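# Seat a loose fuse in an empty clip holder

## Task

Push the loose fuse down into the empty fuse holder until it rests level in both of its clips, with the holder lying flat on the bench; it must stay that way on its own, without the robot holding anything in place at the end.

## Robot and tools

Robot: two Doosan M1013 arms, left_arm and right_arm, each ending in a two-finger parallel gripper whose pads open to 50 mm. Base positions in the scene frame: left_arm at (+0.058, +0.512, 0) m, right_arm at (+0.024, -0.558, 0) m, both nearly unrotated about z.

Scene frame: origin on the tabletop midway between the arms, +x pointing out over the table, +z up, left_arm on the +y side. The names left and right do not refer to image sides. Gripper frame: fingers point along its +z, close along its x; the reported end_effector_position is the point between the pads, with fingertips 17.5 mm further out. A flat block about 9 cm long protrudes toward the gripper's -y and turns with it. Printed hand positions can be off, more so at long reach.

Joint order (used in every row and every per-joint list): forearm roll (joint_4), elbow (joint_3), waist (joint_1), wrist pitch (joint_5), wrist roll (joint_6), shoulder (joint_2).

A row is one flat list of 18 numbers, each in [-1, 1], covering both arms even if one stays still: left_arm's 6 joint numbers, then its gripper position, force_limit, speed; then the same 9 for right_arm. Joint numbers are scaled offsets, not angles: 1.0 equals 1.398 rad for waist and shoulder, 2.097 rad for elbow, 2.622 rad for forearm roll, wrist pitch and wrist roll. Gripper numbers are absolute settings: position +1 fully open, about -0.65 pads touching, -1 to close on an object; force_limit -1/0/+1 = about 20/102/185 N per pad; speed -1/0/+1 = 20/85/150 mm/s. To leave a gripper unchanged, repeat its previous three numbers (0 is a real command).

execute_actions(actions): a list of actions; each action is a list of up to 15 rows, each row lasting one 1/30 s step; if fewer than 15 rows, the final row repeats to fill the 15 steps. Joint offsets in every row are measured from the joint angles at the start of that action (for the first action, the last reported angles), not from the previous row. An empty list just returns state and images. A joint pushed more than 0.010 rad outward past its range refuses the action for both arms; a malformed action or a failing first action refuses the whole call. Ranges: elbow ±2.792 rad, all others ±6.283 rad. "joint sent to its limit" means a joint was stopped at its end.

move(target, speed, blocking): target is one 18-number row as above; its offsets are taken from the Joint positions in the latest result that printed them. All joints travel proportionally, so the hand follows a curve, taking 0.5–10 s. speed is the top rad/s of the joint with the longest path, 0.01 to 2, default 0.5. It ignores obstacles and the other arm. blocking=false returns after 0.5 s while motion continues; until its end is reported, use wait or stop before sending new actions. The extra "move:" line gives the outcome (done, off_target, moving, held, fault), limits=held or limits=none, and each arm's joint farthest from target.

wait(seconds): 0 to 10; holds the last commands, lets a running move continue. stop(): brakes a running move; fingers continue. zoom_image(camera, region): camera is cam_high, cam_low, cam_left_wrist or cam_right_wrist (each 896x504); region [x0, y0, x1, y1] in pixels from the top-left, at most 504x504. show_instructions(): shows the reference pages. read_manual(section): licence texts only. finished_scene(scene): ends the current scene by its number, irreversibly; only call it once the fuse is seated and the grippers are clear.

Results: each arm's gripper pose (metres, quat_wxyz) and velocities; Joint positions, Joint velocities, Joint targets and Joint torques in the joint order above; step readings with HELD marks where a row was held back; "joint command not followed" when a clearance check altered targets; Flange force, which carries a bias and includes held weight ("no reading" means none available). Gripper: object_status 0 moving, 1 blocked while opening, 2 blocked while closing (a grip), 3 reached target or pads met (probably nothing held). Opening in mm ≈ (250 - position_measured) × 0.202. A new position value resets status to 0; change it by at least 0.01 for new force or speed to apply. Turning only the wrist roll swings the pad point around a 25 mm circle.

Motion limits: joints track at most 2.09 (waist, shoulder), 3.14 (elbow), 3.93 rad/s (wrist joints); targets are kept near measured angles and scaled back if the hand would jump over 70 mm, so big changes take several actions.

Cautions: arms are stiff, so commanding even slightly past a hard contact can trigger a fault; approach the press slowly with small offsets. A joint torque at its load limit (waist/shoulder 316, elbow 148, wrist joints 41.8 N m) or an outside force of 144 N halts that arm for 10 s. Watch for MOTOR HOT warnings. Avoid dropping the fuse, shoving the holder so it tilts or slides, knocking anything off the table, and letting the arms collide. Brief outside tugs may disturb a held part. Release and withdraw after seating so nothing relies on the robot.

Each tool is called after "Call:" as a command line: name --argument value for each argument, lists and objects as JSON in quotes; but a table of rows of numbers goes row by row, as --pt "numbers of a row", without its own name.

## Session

Call:
show_instructions

Call:
execute_actions --actions '[]'

Reference images for this scene: Clip fuse holder page 1, Clip fuse holder page 2.

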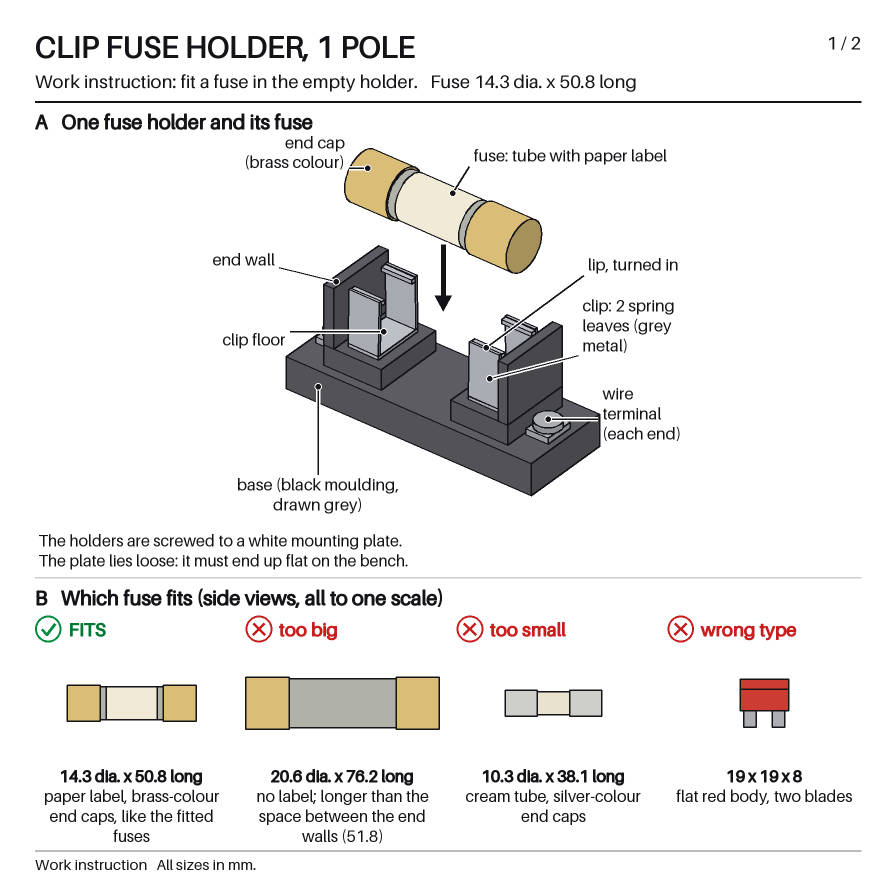

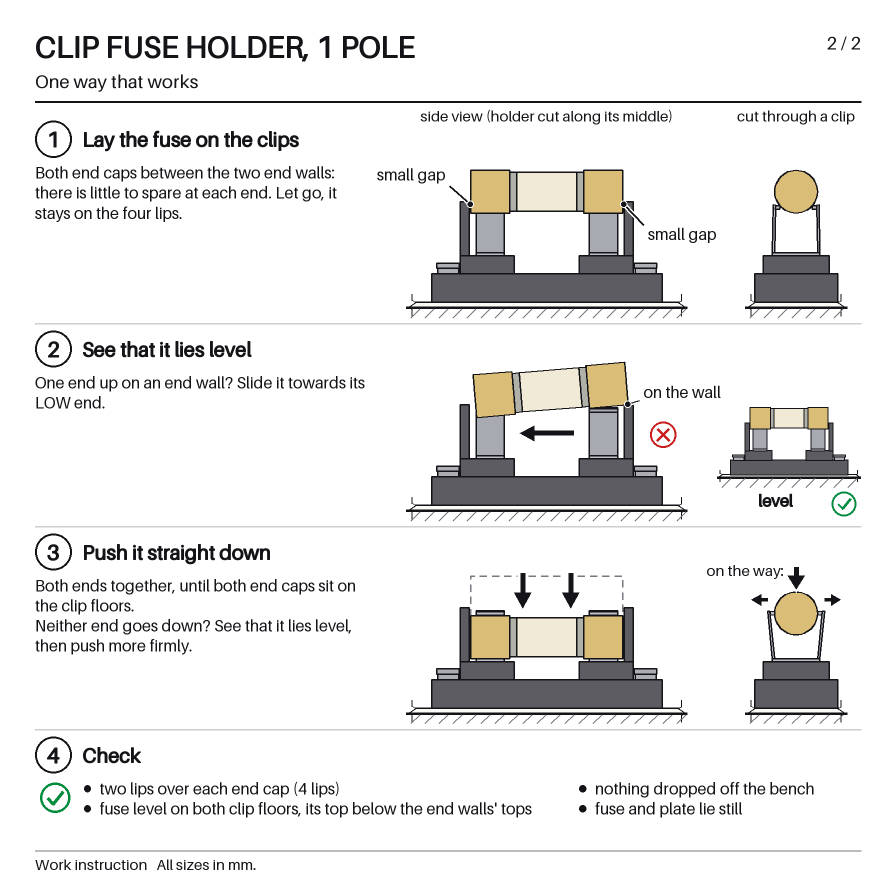

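Scene clock: 0.00 s.
left_arm: end_effector_position=(+0.0877, -0.1025, +0.3319) position_measured=3 object_status=3 end_effector_quat_wxyz=(+0.039, +0.983, -0.081, -0.160) end_effector_velocity=(+0.000, +0.000, -0.000) end_effector_angular_velocity=(+0.000, -0.002, -0.001) | right_arm: end_effector_position=(+0.6436, -0.4752, +0.3383) position_measured=3 object_status=3 end_effector_quat_wxyz=(-0.000, +0.658, +0.753, -0.001) end_effector_velocity=(-0.001, -0.000, -0.001) end_effector_angular_velocity=(+0.000, +0.002, +0.001)
Joint names: [forearm roll, elbow, waist, wrist pitch, wrist roll, shoulder]
Joint positions: left_arm=[-0.342  1.677 -1.334  1.321  0.393  0.153] | right_arm=[-0.002  1.621 -0.054  1.354 -0.054  0.169]
Joint velocities: left_arm=[ 0.002  0.001 -0.     0.     0.001 -0.   ] | right_arm=[ 0.     0.002 -0.     0.    -0.001 -0.   ]
Joint torques (N m, as the joint torque sensors report them, + toward a larger angle): no reading
Flange force (N, the push that the arm receives, along the gripper's own x y z axes): no reading
Joint targets: left_arm=[-0.342 1.677 -1.334 1.321 0.393 0.153] | right_arm=[-0.002 1.621 -0.054 1.354 -0.054 0.169]

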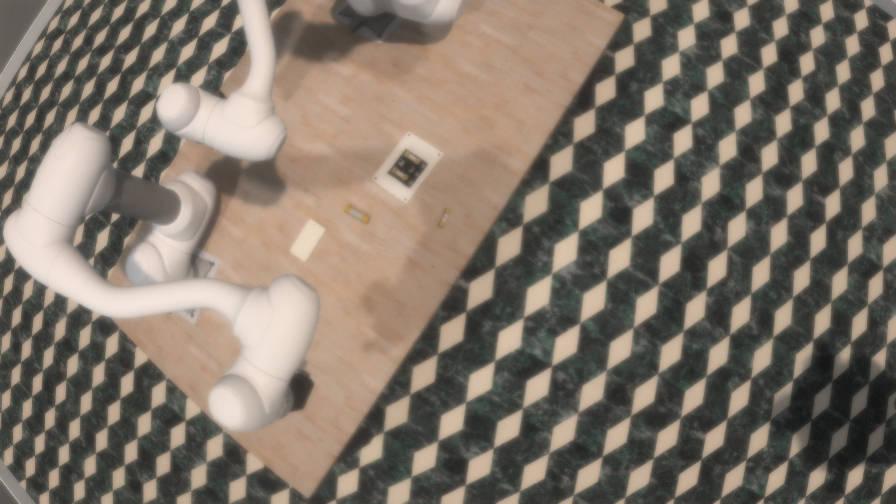

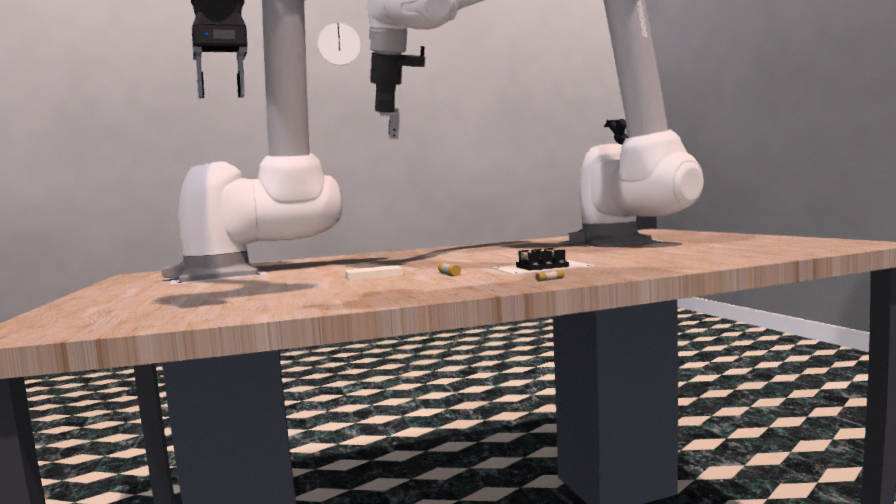

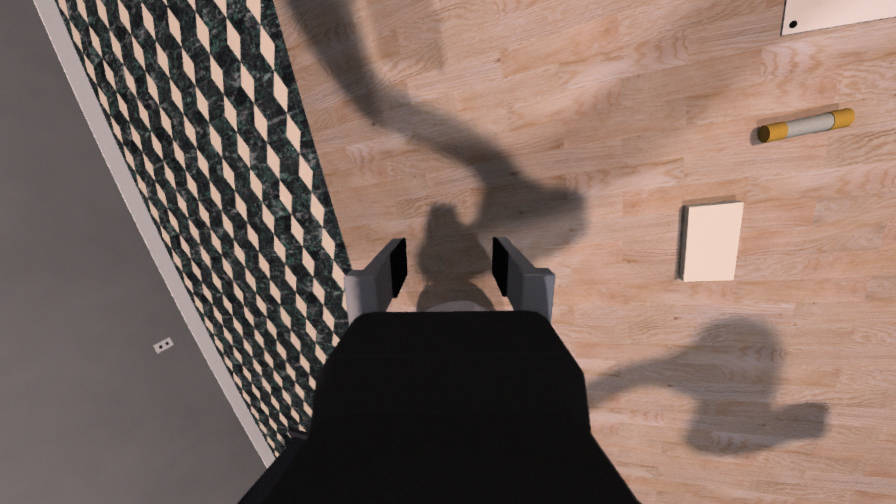

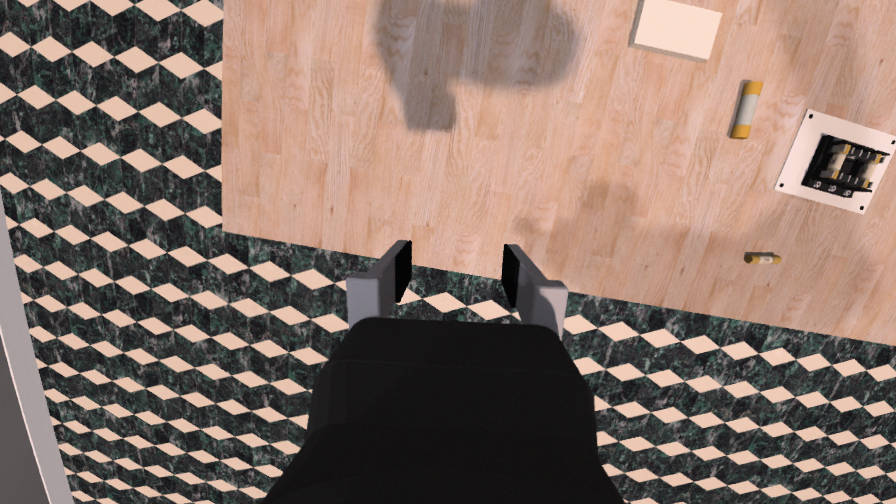

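Call:
move --target '[0,0,-0.25,0,0,0,1,0,0, 0,-0.0775,0.4346,-0.0926,0.8154,0.2898,0.3,-0.4,0]' --speed 1.5

Scene clock: 10.87 s.
left_arm: end_effector_position=(-0.1246, -0.0755, +0.3319) position_measured=3 object_status=3 end_effector_quat_wxyz=(+0.011, +0.954, -0.251, -0.164) end_effector_velocity=(-0.000, +0.000, -0.001) end_effector_angular_velocity=(+0.003, +0.001, +0.000) | right_arm: end_effector_position=(+0.6817, -0.1264, +0.1942) position_measured=107 object_status=3 end_effector_quat_wxyz=(+0.001, +0.950, +0.313, -0.001) end_effector_velocity=(+0.000, -0.002, +0.000) end_effector_angular_velocity=(-0.001, -0.000, +0.001)
Joint names: [forearm roll, elbow, waist, wrist pitch, wrist roll, shoulder]
Joint positions: left_arm=[-0.342  1.677 -1.683  1.321  0.393  0.153] | right_arm=[-0.002  1.507  0.371  1.184  1.442  0.452]
Joint velocities: left_arm=[-0.002  0.001  0.001  0.001  0.     0.002] | right_arm=[-0.001  0.001 -0.002  0.    -0.002 -0.001]
Joint torques (N m, as the joint torque sensors report them, + toward a larger angle): left_arm=[  3.06 -41.55   0.71   0.2   -0.32 -58.82] | right_arm=[  3.95 -38.03  -0.35  -0.39  -0.1  -83.31]
Flange force (N, the push that the arm receives, along the gripper's own x y z axes): left_arm=[0.4 1.8 0.8] | right_arm=[0.7 -0.2 -4.8]
Joint targets: left_arm=[-0.342 1.677 -1.683 1.321 0.393 0.153] | right_arm=[-0.002 1.507 0.371 1.184 1.441 0.452]
move: held (right_arm); limits=held; held on 8 of 90 steps (right_arm), including the last (right_arm); left_arm: farthest joint: the waist, 0.000 radians from its target (0.350 radians at the start); right_arm: farthest joint: the wrist roll, 0.642 radians from its target (2.138 radians at the start)
joint command not followed: on one or more control steps a check withheld the commanded joint targets of the right arm, and it was not sent them on those steps. On the call's last step the targets were still withheld.
cause: the commanded joint targets would bring a part of the robot too close to another arm (a part of this arm just beyond the shoulder and a part of the other arm just beyond the wrist pitch); next, command targets that bring no part of the robot closer to that arm.

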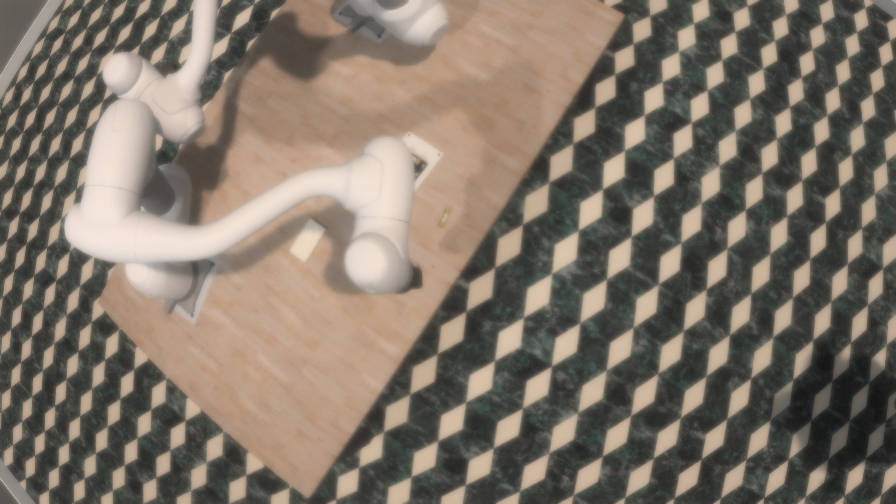

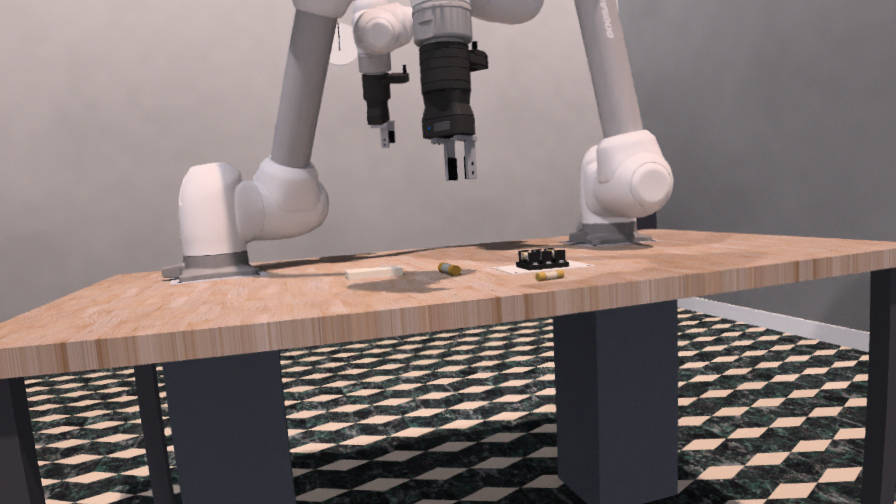

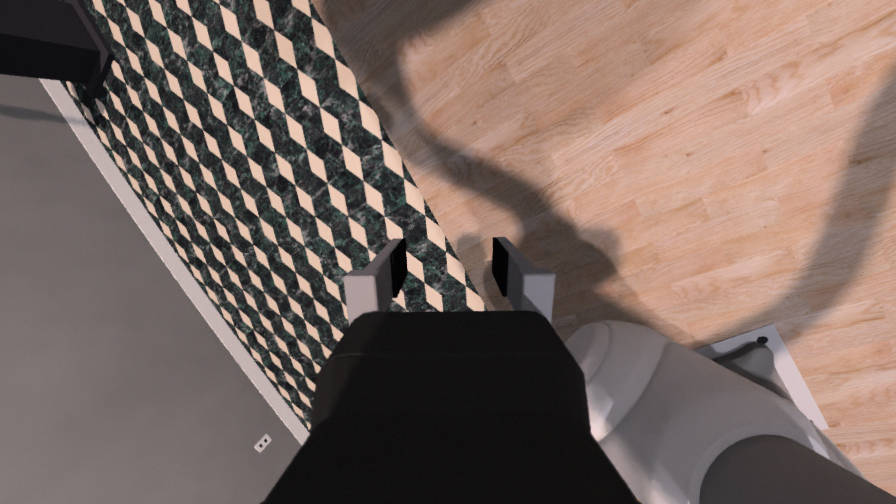

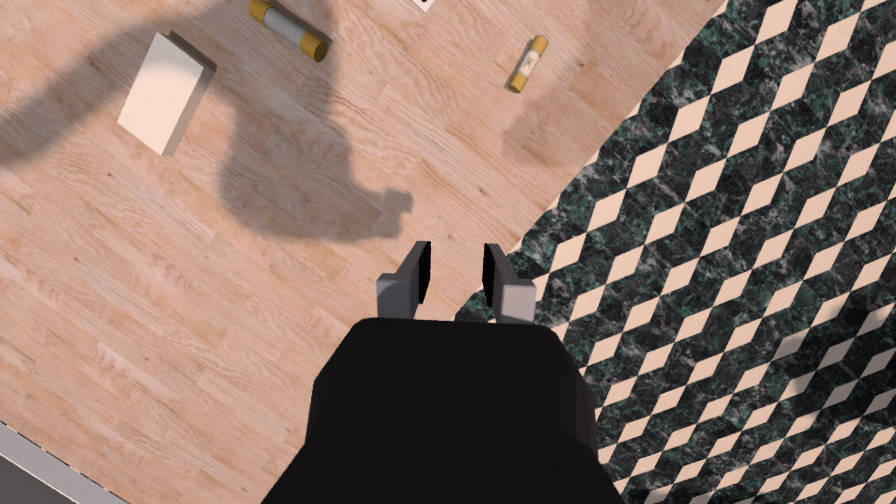

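Call:
move --target '[0,0,-0.2,0,0,-0.4,1,0,0, 0,0,0,0,0,0,0.3,-0.4,0]' --speed 1

Call:
move --target '[0,0,0,0,0,0,1,0,0, 0,-0.0062,0.1306,-0.0561,0.2449,0.1151,0.3,-0.4,0]' --speed 0.8

Scene clock: 15.40 s.
left_arm: end_effector_position=(-0.1914, +0.1642, +0.6296) position_measured=3 object_status=3 end_effector_quat_wxyz=(+0.259, +0.856, -0.408, -0.182) end_effector_velocity=(+0.001, +0.001, +0.002) end_effector_angular_velocity=(-0.004, +0.002, -0.000) | right_arm: end_effector_position=(+0.6816, -0.1265, +0.1942) position_measured=107 object_status=3 end_effector_quat_wxyz=(+0.001, +0.950, +0.313, -0.001) end_effector_velocity=(+0.001, +0.000, +0.000) end_effector_angular_velocity=(+0.001, -0.002, -0.000)
Joint names: [forearm roll, elbow, waist, wrist pitch, wrist roll, shoulder]
Joint positions: left_arm=[-0.342  1.677 -1.963  1.321  0.393 -0.406] | right_arm=[-0.002  1.507  0.371  1.184  1.442  0.452]
Joint velocities: left_arm=[ 0.    -0.    -0.001 -0.    -0.    -0.004] | right_arm=[-0.    -0.001 -0.    -0.001  0.    -0.   ]
Joint torques (N m, as the joint torque sensors report them, + toward a larger angle): left_arm=[  2.93 -42.97  -0.51  -1.51  -0.03  -5.19] | right_arm=[  4.06 -39.11   3.3   -0.28  -0.14 -87.38]
Flange force (N, the push that the arm receives, along the gripper's own x y z axes): left_arm=[4.0 5.3 -0.4] | right_arm=[3.9 4.5 -1.7]
Joint targets: left_arm=[-0.342 1.677 -1.963 1.321 0.393 -0.406] | right_arm=[-0.002 1.507 0.371 1.184 1.442 0.452]
move: done; limits=none; left_arm: farthest joint: the shoulder, 0.001 radians from its target (0.560 radians at the start); right_arm: farthest joint: the waist, 0.000 radians from its target (0.000 radians at the start)

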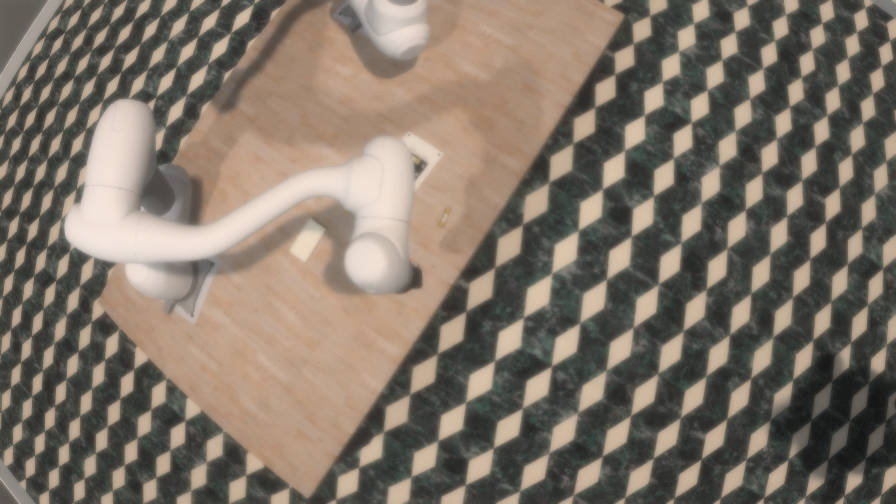

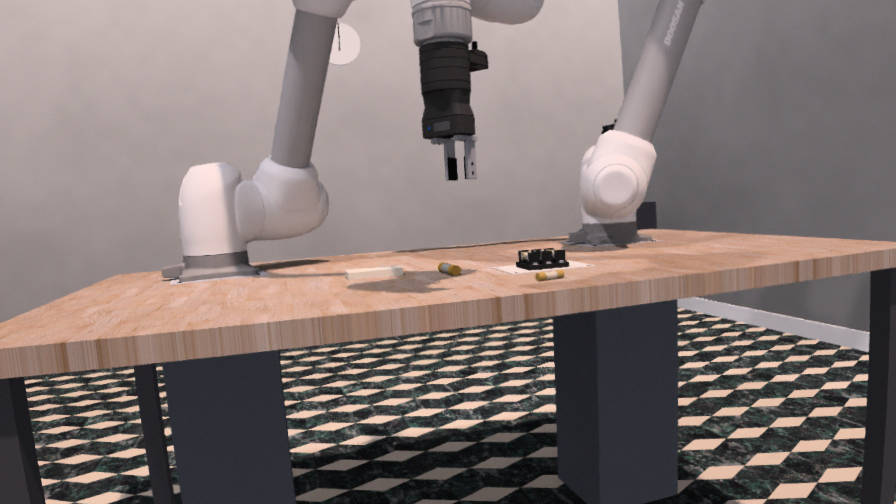

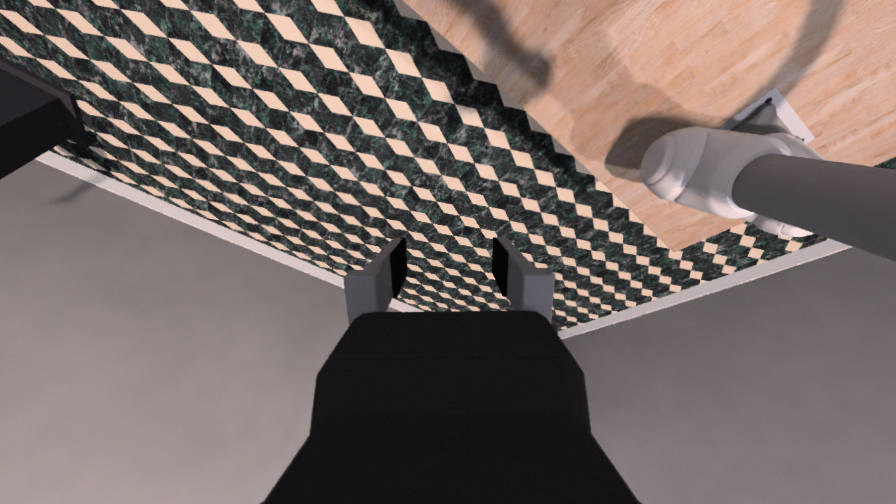

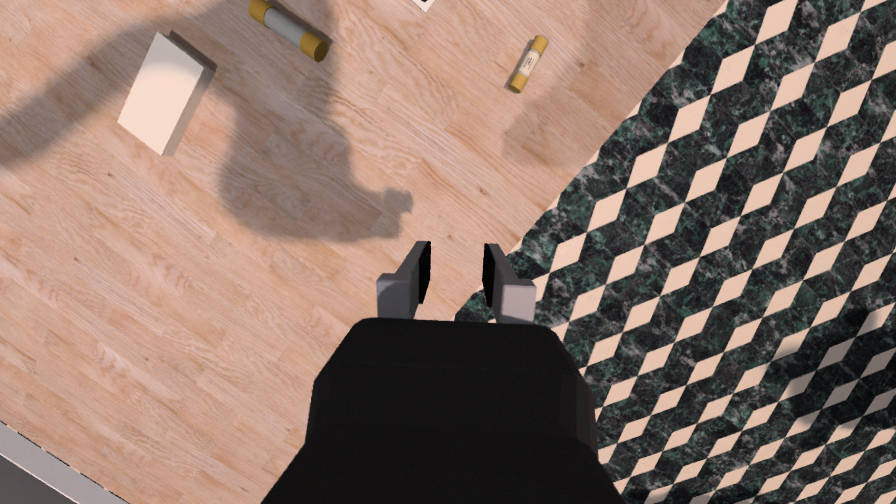

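Scene clock: 16.63 s.
left_arm: end_effector_position=(-0.1914, +0.1642, +0.6296) position_measured=3 object_status=3 end_effector_quat_wxyz=(+0.259, +0.856, -0.408, -0.182) end_effector_velocity=(-0.000, +0.000, +0.002) end_effector_angular_velocity=(-0.003, +0.002, -0.001) | right_arm: end_effector_position=(+0.6439, +0.0242, +0.0697) position_measured=107 object_status=3 end_effector_quat_wxyz=(+0.002, +0.996, +0.088, -0.001) end_effector_velocity=(-0.001, +0.000, -0.001) end_effector_angular_velocity=(-0.001, +0.000, -0.000)
Joint names: [forearm roll, elbow, waist, wrist pitch, wrist roll, shoulder]
Joint positions: left_arm=[-0.342  1.677 -1.963  1.321  0.393 -0.406] | right_arm=[-0.002  1.494  0.554  1.037  2.084  0.613]
Joint velocities: left_arm=[-0.001 -0.002 -0.    -0.     0.    -0.001] | right_arm=[-0.001  0.001  0.001 -0.     0.001  0.001]
Joint torques (N m, as the joint torque sensors report them, + toward a larger angle): left_arm=[  2.93 -43.34   1.01  -1.58  -0.27  -4.45] | right_arm=[   3.93  -37.46   -0.38   -0.04    0.58 -100.72]
Flange force (N, the push that the arm receives, along the gripper's own x y z axes): left_arm=[-0.4 4.9 1.1] | right_arm=[3.0 -1.6 2.0]
Joint targets: left_arm=[-0.342 1.677 -1.963 1.321 0.393 -0.406] | right_arm=[-0.002 1.494 0.554 1.037 2.084 0.613]
move: done; limits=none; left_arm: farthest joint: the waist, 0.000 radians from its target (0.000 radians at the start); right_arm: farthest joint: the waist, 0.000 radians from its target (0.182 radians at the start)

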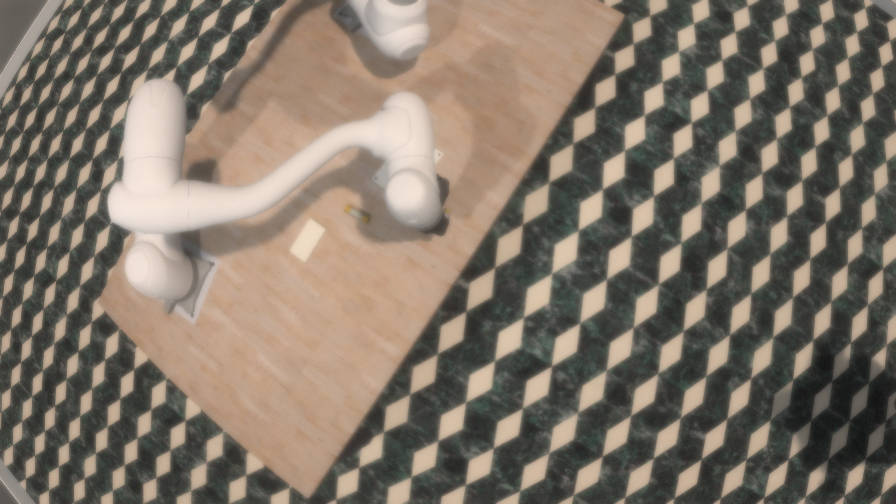

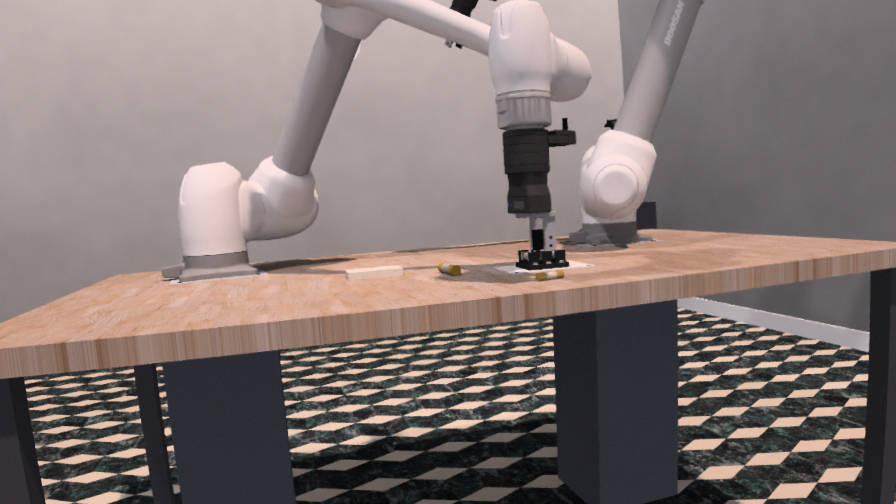

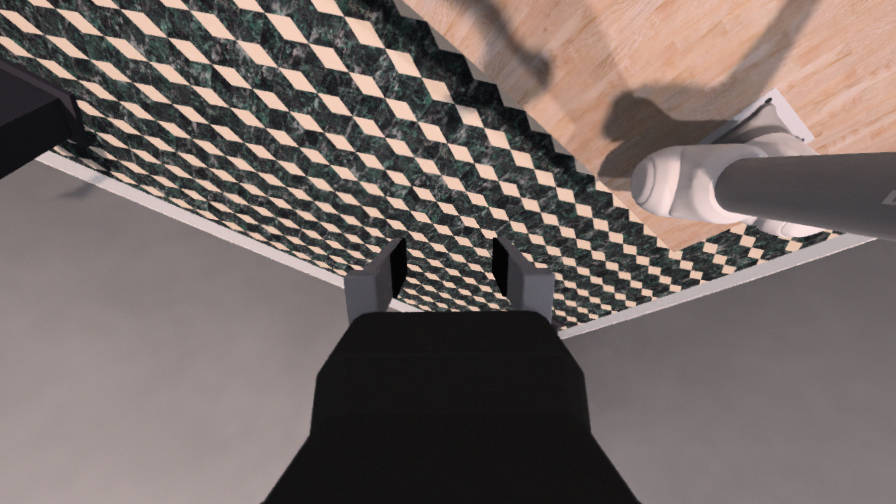

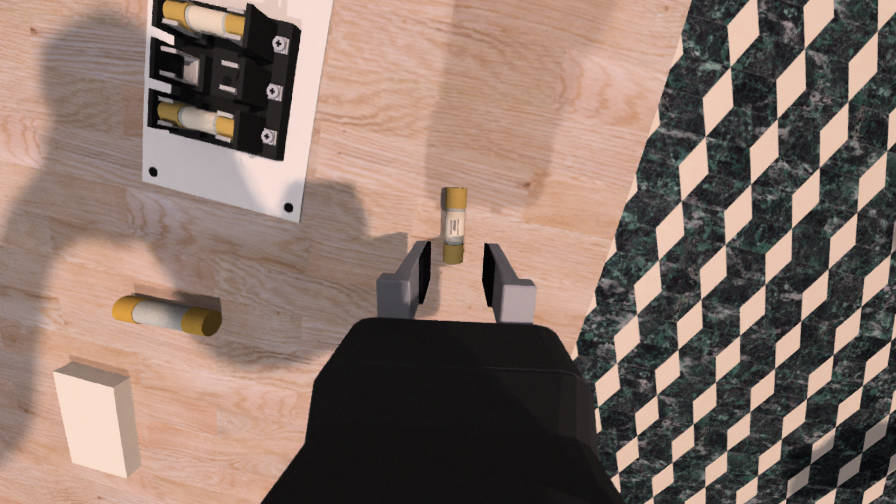

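Call:
move --target '[0,0,0,0,0,0,1,0,0, 0,0.0038,0.0124,-0.0186,0.0066,0.0292,0.3,-0.4,0]' --speed 0.1

Call:
zoom_image --camera "cam_right_wrist" --region '[350, 150, 550, 320]'

Scene clock: 21.83 s.
left_arm: end_effector_position=(-0.1914, +0.1642, +0.6296) position_measured=3 object_status=3 end_effector_quat_wxyz=(+0.259, +0.856, -0.408, -0.182) end_effector_velocity=(-0.000, -0.000, +0.000) end_effector_angular_velocity=(-0.000, +0.001, -0.001) | right_arm: end_effector_position=(+0.6385, +0.0388, +0.0316) position_measured=107 object_status=3 end_effector_quat_wxyz=(+0.002, +0.996, +0.088, -0.001) end_effector_velocity=(-0.001, +0.000, -0.001) end_effector_angular_velocity=(-0.000, +0.001, -0.000)
Joint names: [forearm roll, elbow, waist, wrist pitch, wrist roll, shoulder]
Joint positions: left_arm=[-0.342  1.677 -1.963  1.321  0.393 -0.406] | right_arm=[-0.002  1.502  0.571  0.988  2.101  0.654]
Joint velocities: left_arm=[-0.001 -0.001  0.    -0.     0.001  0.   ] | right_arm=[ 0.     0.001  0.001 -0.     0.001  0.   ]
Joint torques (N m, as the joint torque sensors report them, + toward a larger angle): left_arm=[  2.98 -42.78   1.3   -1.67  -0.31  -5.45] | right_arm=[   3.65  -33.76    2.16   -0.15    0.09 -100.13]
Flange force (N, the push that the arm receives, along the gripper's own x y z axes): left_arm=[0.1 7.6 0.9] | right_arm=[5.8 -1.1 -2.2]
Joint targets: left_arm=[-0.342 1.677 -1.963 1.321 0.393 -0.406] | right_arm=[-0.002 1.502 0.571 0.988 2.101 0.654]
move: done; limits=none; left_arm: farthest joint: the waist, 0.000 radians from its target (0.000 radians at the start); right_arm: farthest joint: the waist, 0.000 radians from its target (0.018 radians at the start)

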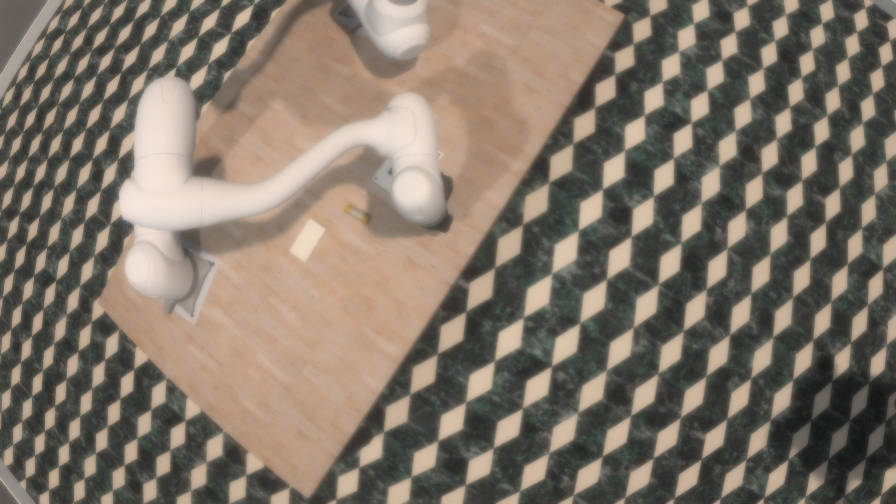

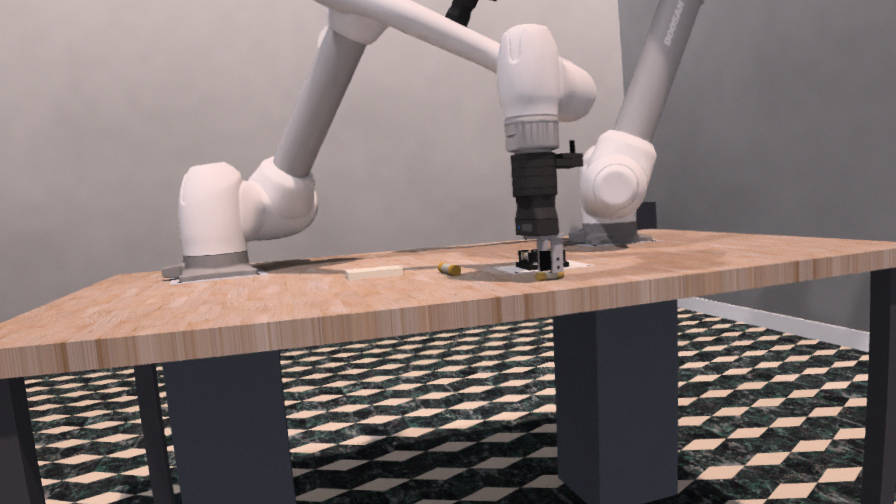

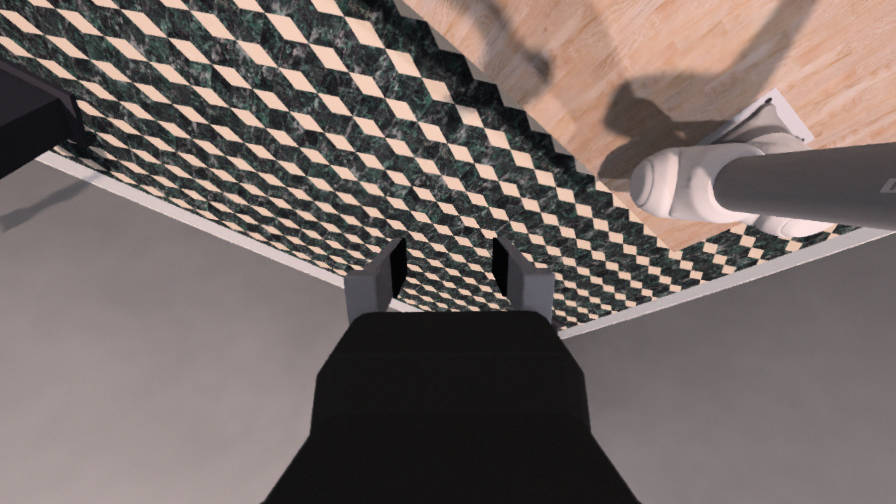

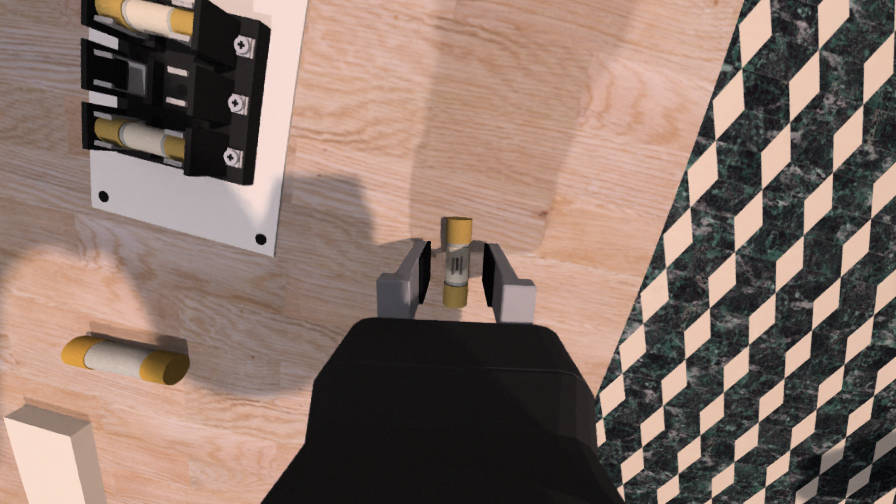

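Region (350, 150, 550, 320) of cam_right_wrist's 896x504 image, scaled by 2.520, with more detail than that image has; it fills the top 428 rows of this view, and the rest is white.

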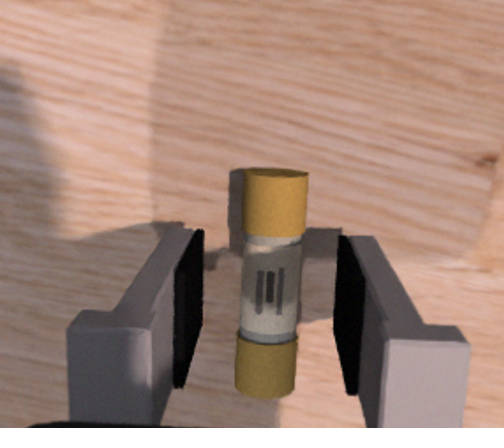

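Call:
move --target '[0,0,0,0,0,0,1,0,0, 0,0.0028,0,-0.006,0,0.007,0.3,-0.4,0]' --speed 0.03

Call:
move --target '[0,0,0,0,0,0,1,0,0, 0,0,0,0,0,0,-1,-0.4,-0.6]'

Scene clock: 25.93 s.
left_arm: end_effector_position=(-0.1914, +0.1642, +0.6296) position_measured=3 object_status=3 end_effector_quat_wxyz=(+0.259, +0.856, -0.408, -0.182) end_effector_velocity=(-0.000, +0.000, +0.001) end_effector_angular_velocity=(-0.001, +0.001, -0.001) | right_arm: end_effector_position=(+0.6385, +0.0387, +0.0206) position_measured=107 object_status=3 end_effector_quat_wxyz=(+0.002, +0.996, +0.088, -0.001) end_effector_velocity=(-0.000, -0.000, -0.000) end_effector_angular_velocity=(-0.000, +0.000, +0.001)
Joint names: [forearm roll, elbow, waist, wrist pitch, wrist roll, shoulder]
Joint positions: left_arm=[-0.342  1.677 -1.963  1.321  0.393 -0.406] | right_arm=[-0.002  1.508  0.571  0.973  2.101  0.664]
Joint velocities: left_arm=[ 0.    -0.    -0.001 -0.    -0.    -0.001] | right_arm=[ 0.     0.    -0.    -0.    -0.001  0.   ]
Joint torques (N m, as the joint torque sensors report them, + toward a larger angle): left_arm=[  3.05 -43.53   0.27  -1.47  -0.2   -6.28] | right_arm=[   3.59  -34.2    -0.42    0.23    0.18 -102.3 ]
Flange force (N, the push that the arm receives, along the gripper's own x y z axes): left_arm=[3.0 6.4 1.8] | right_arm=[4.9 -3.1 0.6]
Joint targets: left_arm=[-0.342 1.677 -1.963 1.321 0.393 -0.406] | right_arm=[-0.002 1.508 0.571 0.973 2.101 0.664]
move: done; limits=none; left_arm: farthest joint: the waist, 0.000 radians from its target (0.000 radians at the start); right_arm: farthest joint: the waist, 0.000 radians from its target (0.000 radians at the start)

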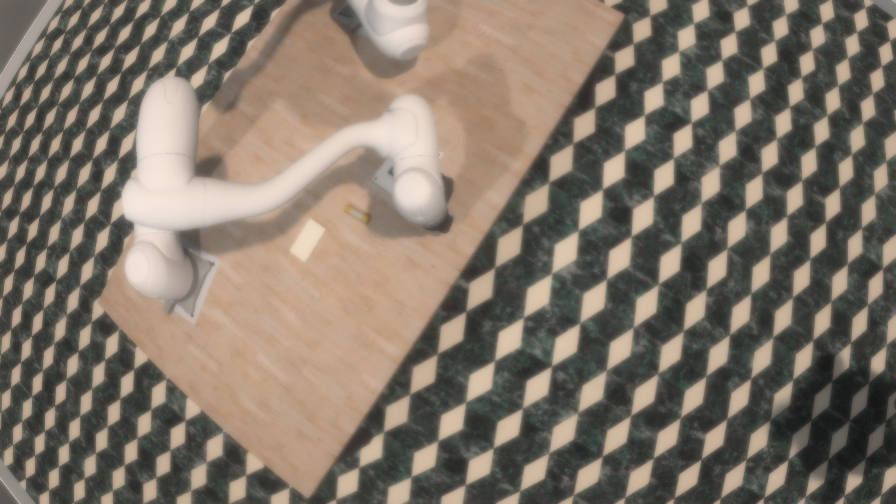

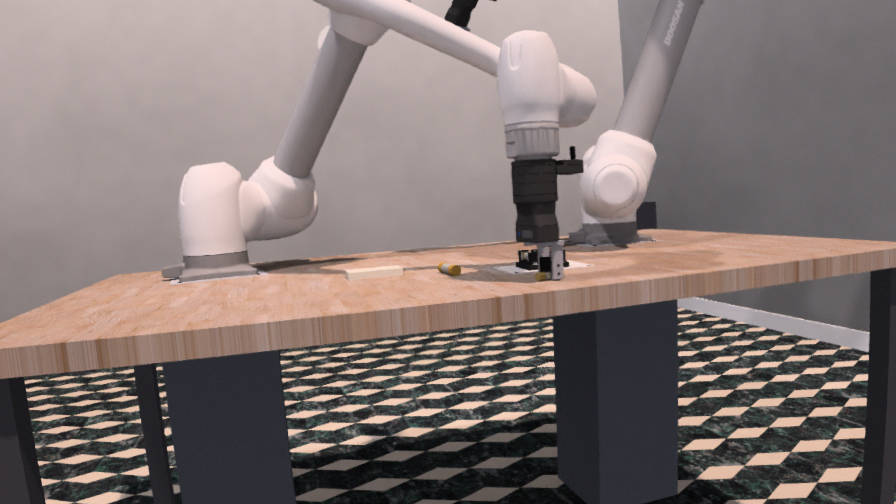

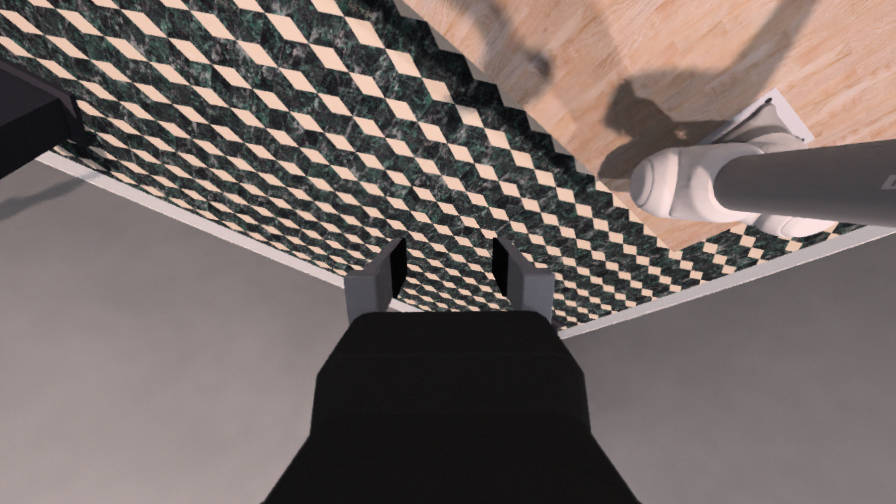

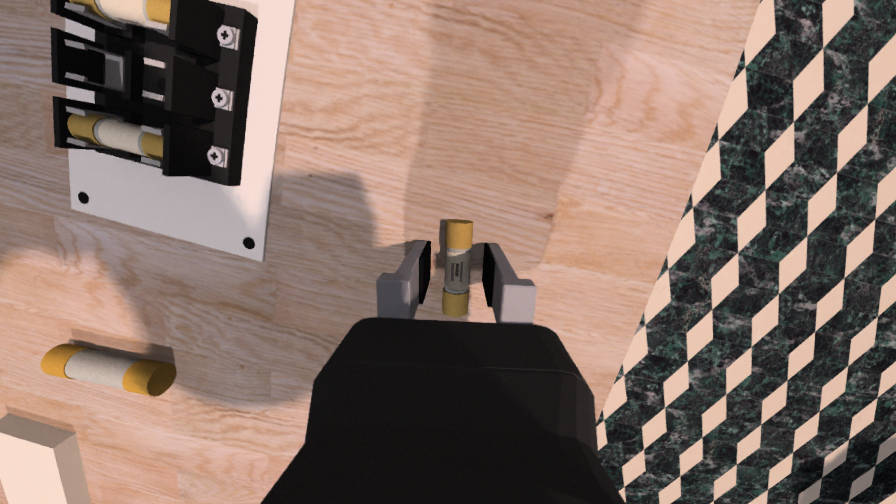

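Scene clock: 26.53 s.
left_arm: end_effector_position=(-0.1914, +0.1642, +0.6296) position_measured=3 object_status=3 end_effector_quat_wxyz=(+0.259, +0.856, -0.408, -0.182) end_effector_velocity=(-0.000, +0.000, -0.000) end_effector_angular_velocity=(+0.000, +0.001, -0.000) | right_arm: end_effector_position=(+0.6385, +0.0387, +0.0206) position_measured=191 object_status=2 end_effector_quat_wxyz=(+0.002, +0.996, +0.088, -0.001) end_effector_velocity=(-0.000, -0.000, -0.000) end_effector_angular_velocity=(-0.001, +0.000, +0.000)
Joint names: [forearm roll, elbow, waist, wrist pitch, wrist roll, shoulder]
Joint positions: left_arm=[-0.342  1.677 -1.963  1.321  0.393 -0.406] | right_arm=[-0.002  1.508  0.571  0.973  2.101  0.664]
Joint velocities: left_arm=[-0.001  0.001 -0.    -0.    -0.001 -0.001] | right_arm=[-0.     0.    -0.    -0.    -0.001  0.   ]
Joint torques (N m, as the joint torque sensors report them, + toward a larger angle): left_arm=[  3.07 -43.37   2.23  -1.41  -0.33  -5.31] | right_arm=[   3.61  -33.6     0.62   -0.21    0.03 -101.56]
Flange force (N, the push that the arm receives, along the gripper's own x y z axes): left_arm=[-3.4 7.0 3.2] | right_arm=[5.9 -3.0 -1.1]
Joint targets: left_arm=[-0.342 1.677 -1.963 1.321 0.393 -0.406] | right_arm=[-0.002 1.508 0.571 0.973 2.101 0.664]
move: done; limits=none; left_arm: farthest joint: the waist, 0.000 radians from its target (0.000 radians at the start); right_arm: farthest joint: the waist, 0.000 radians from its target (0.000 radians at the start)

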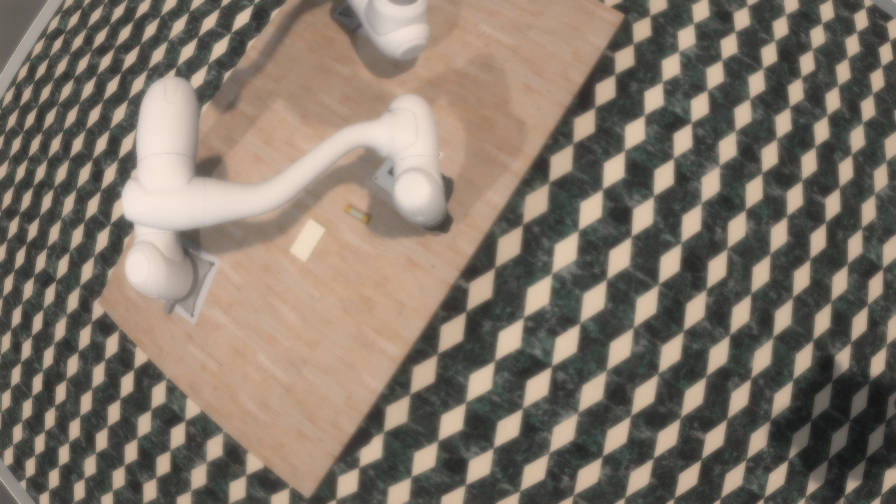

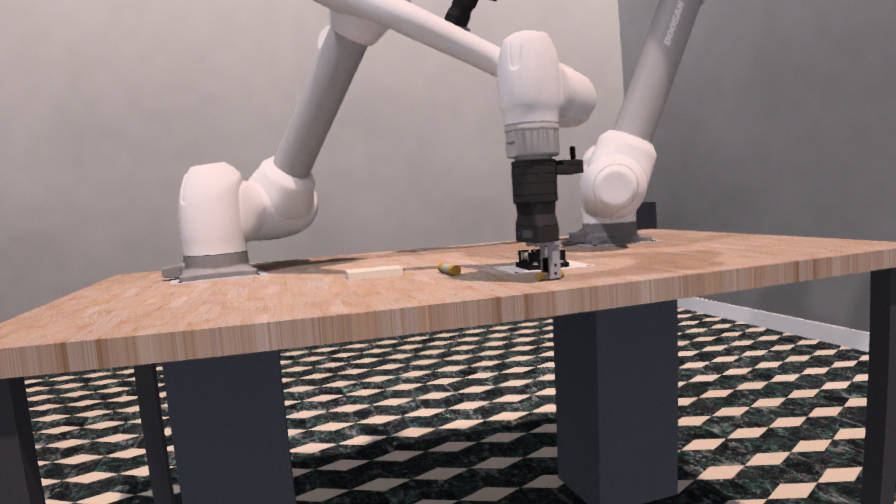

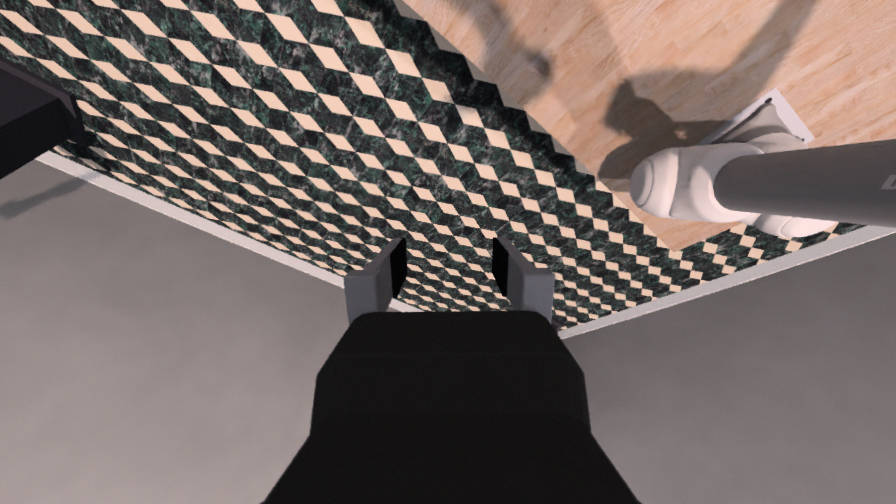

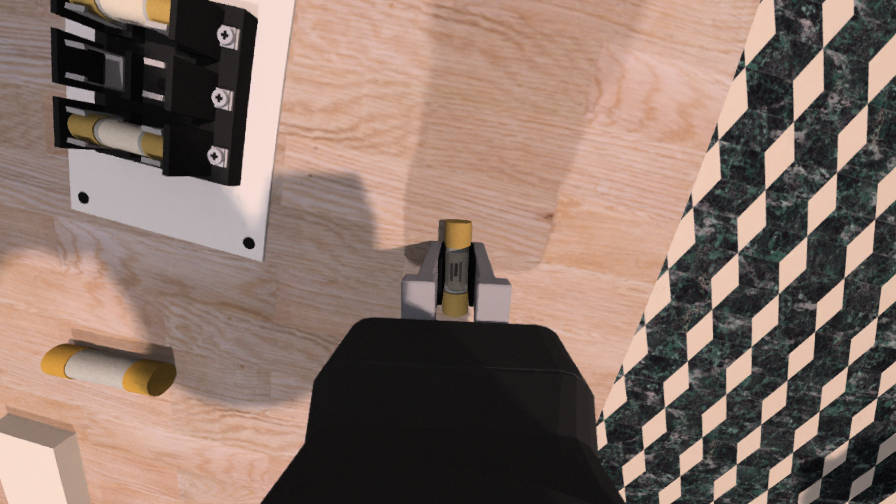

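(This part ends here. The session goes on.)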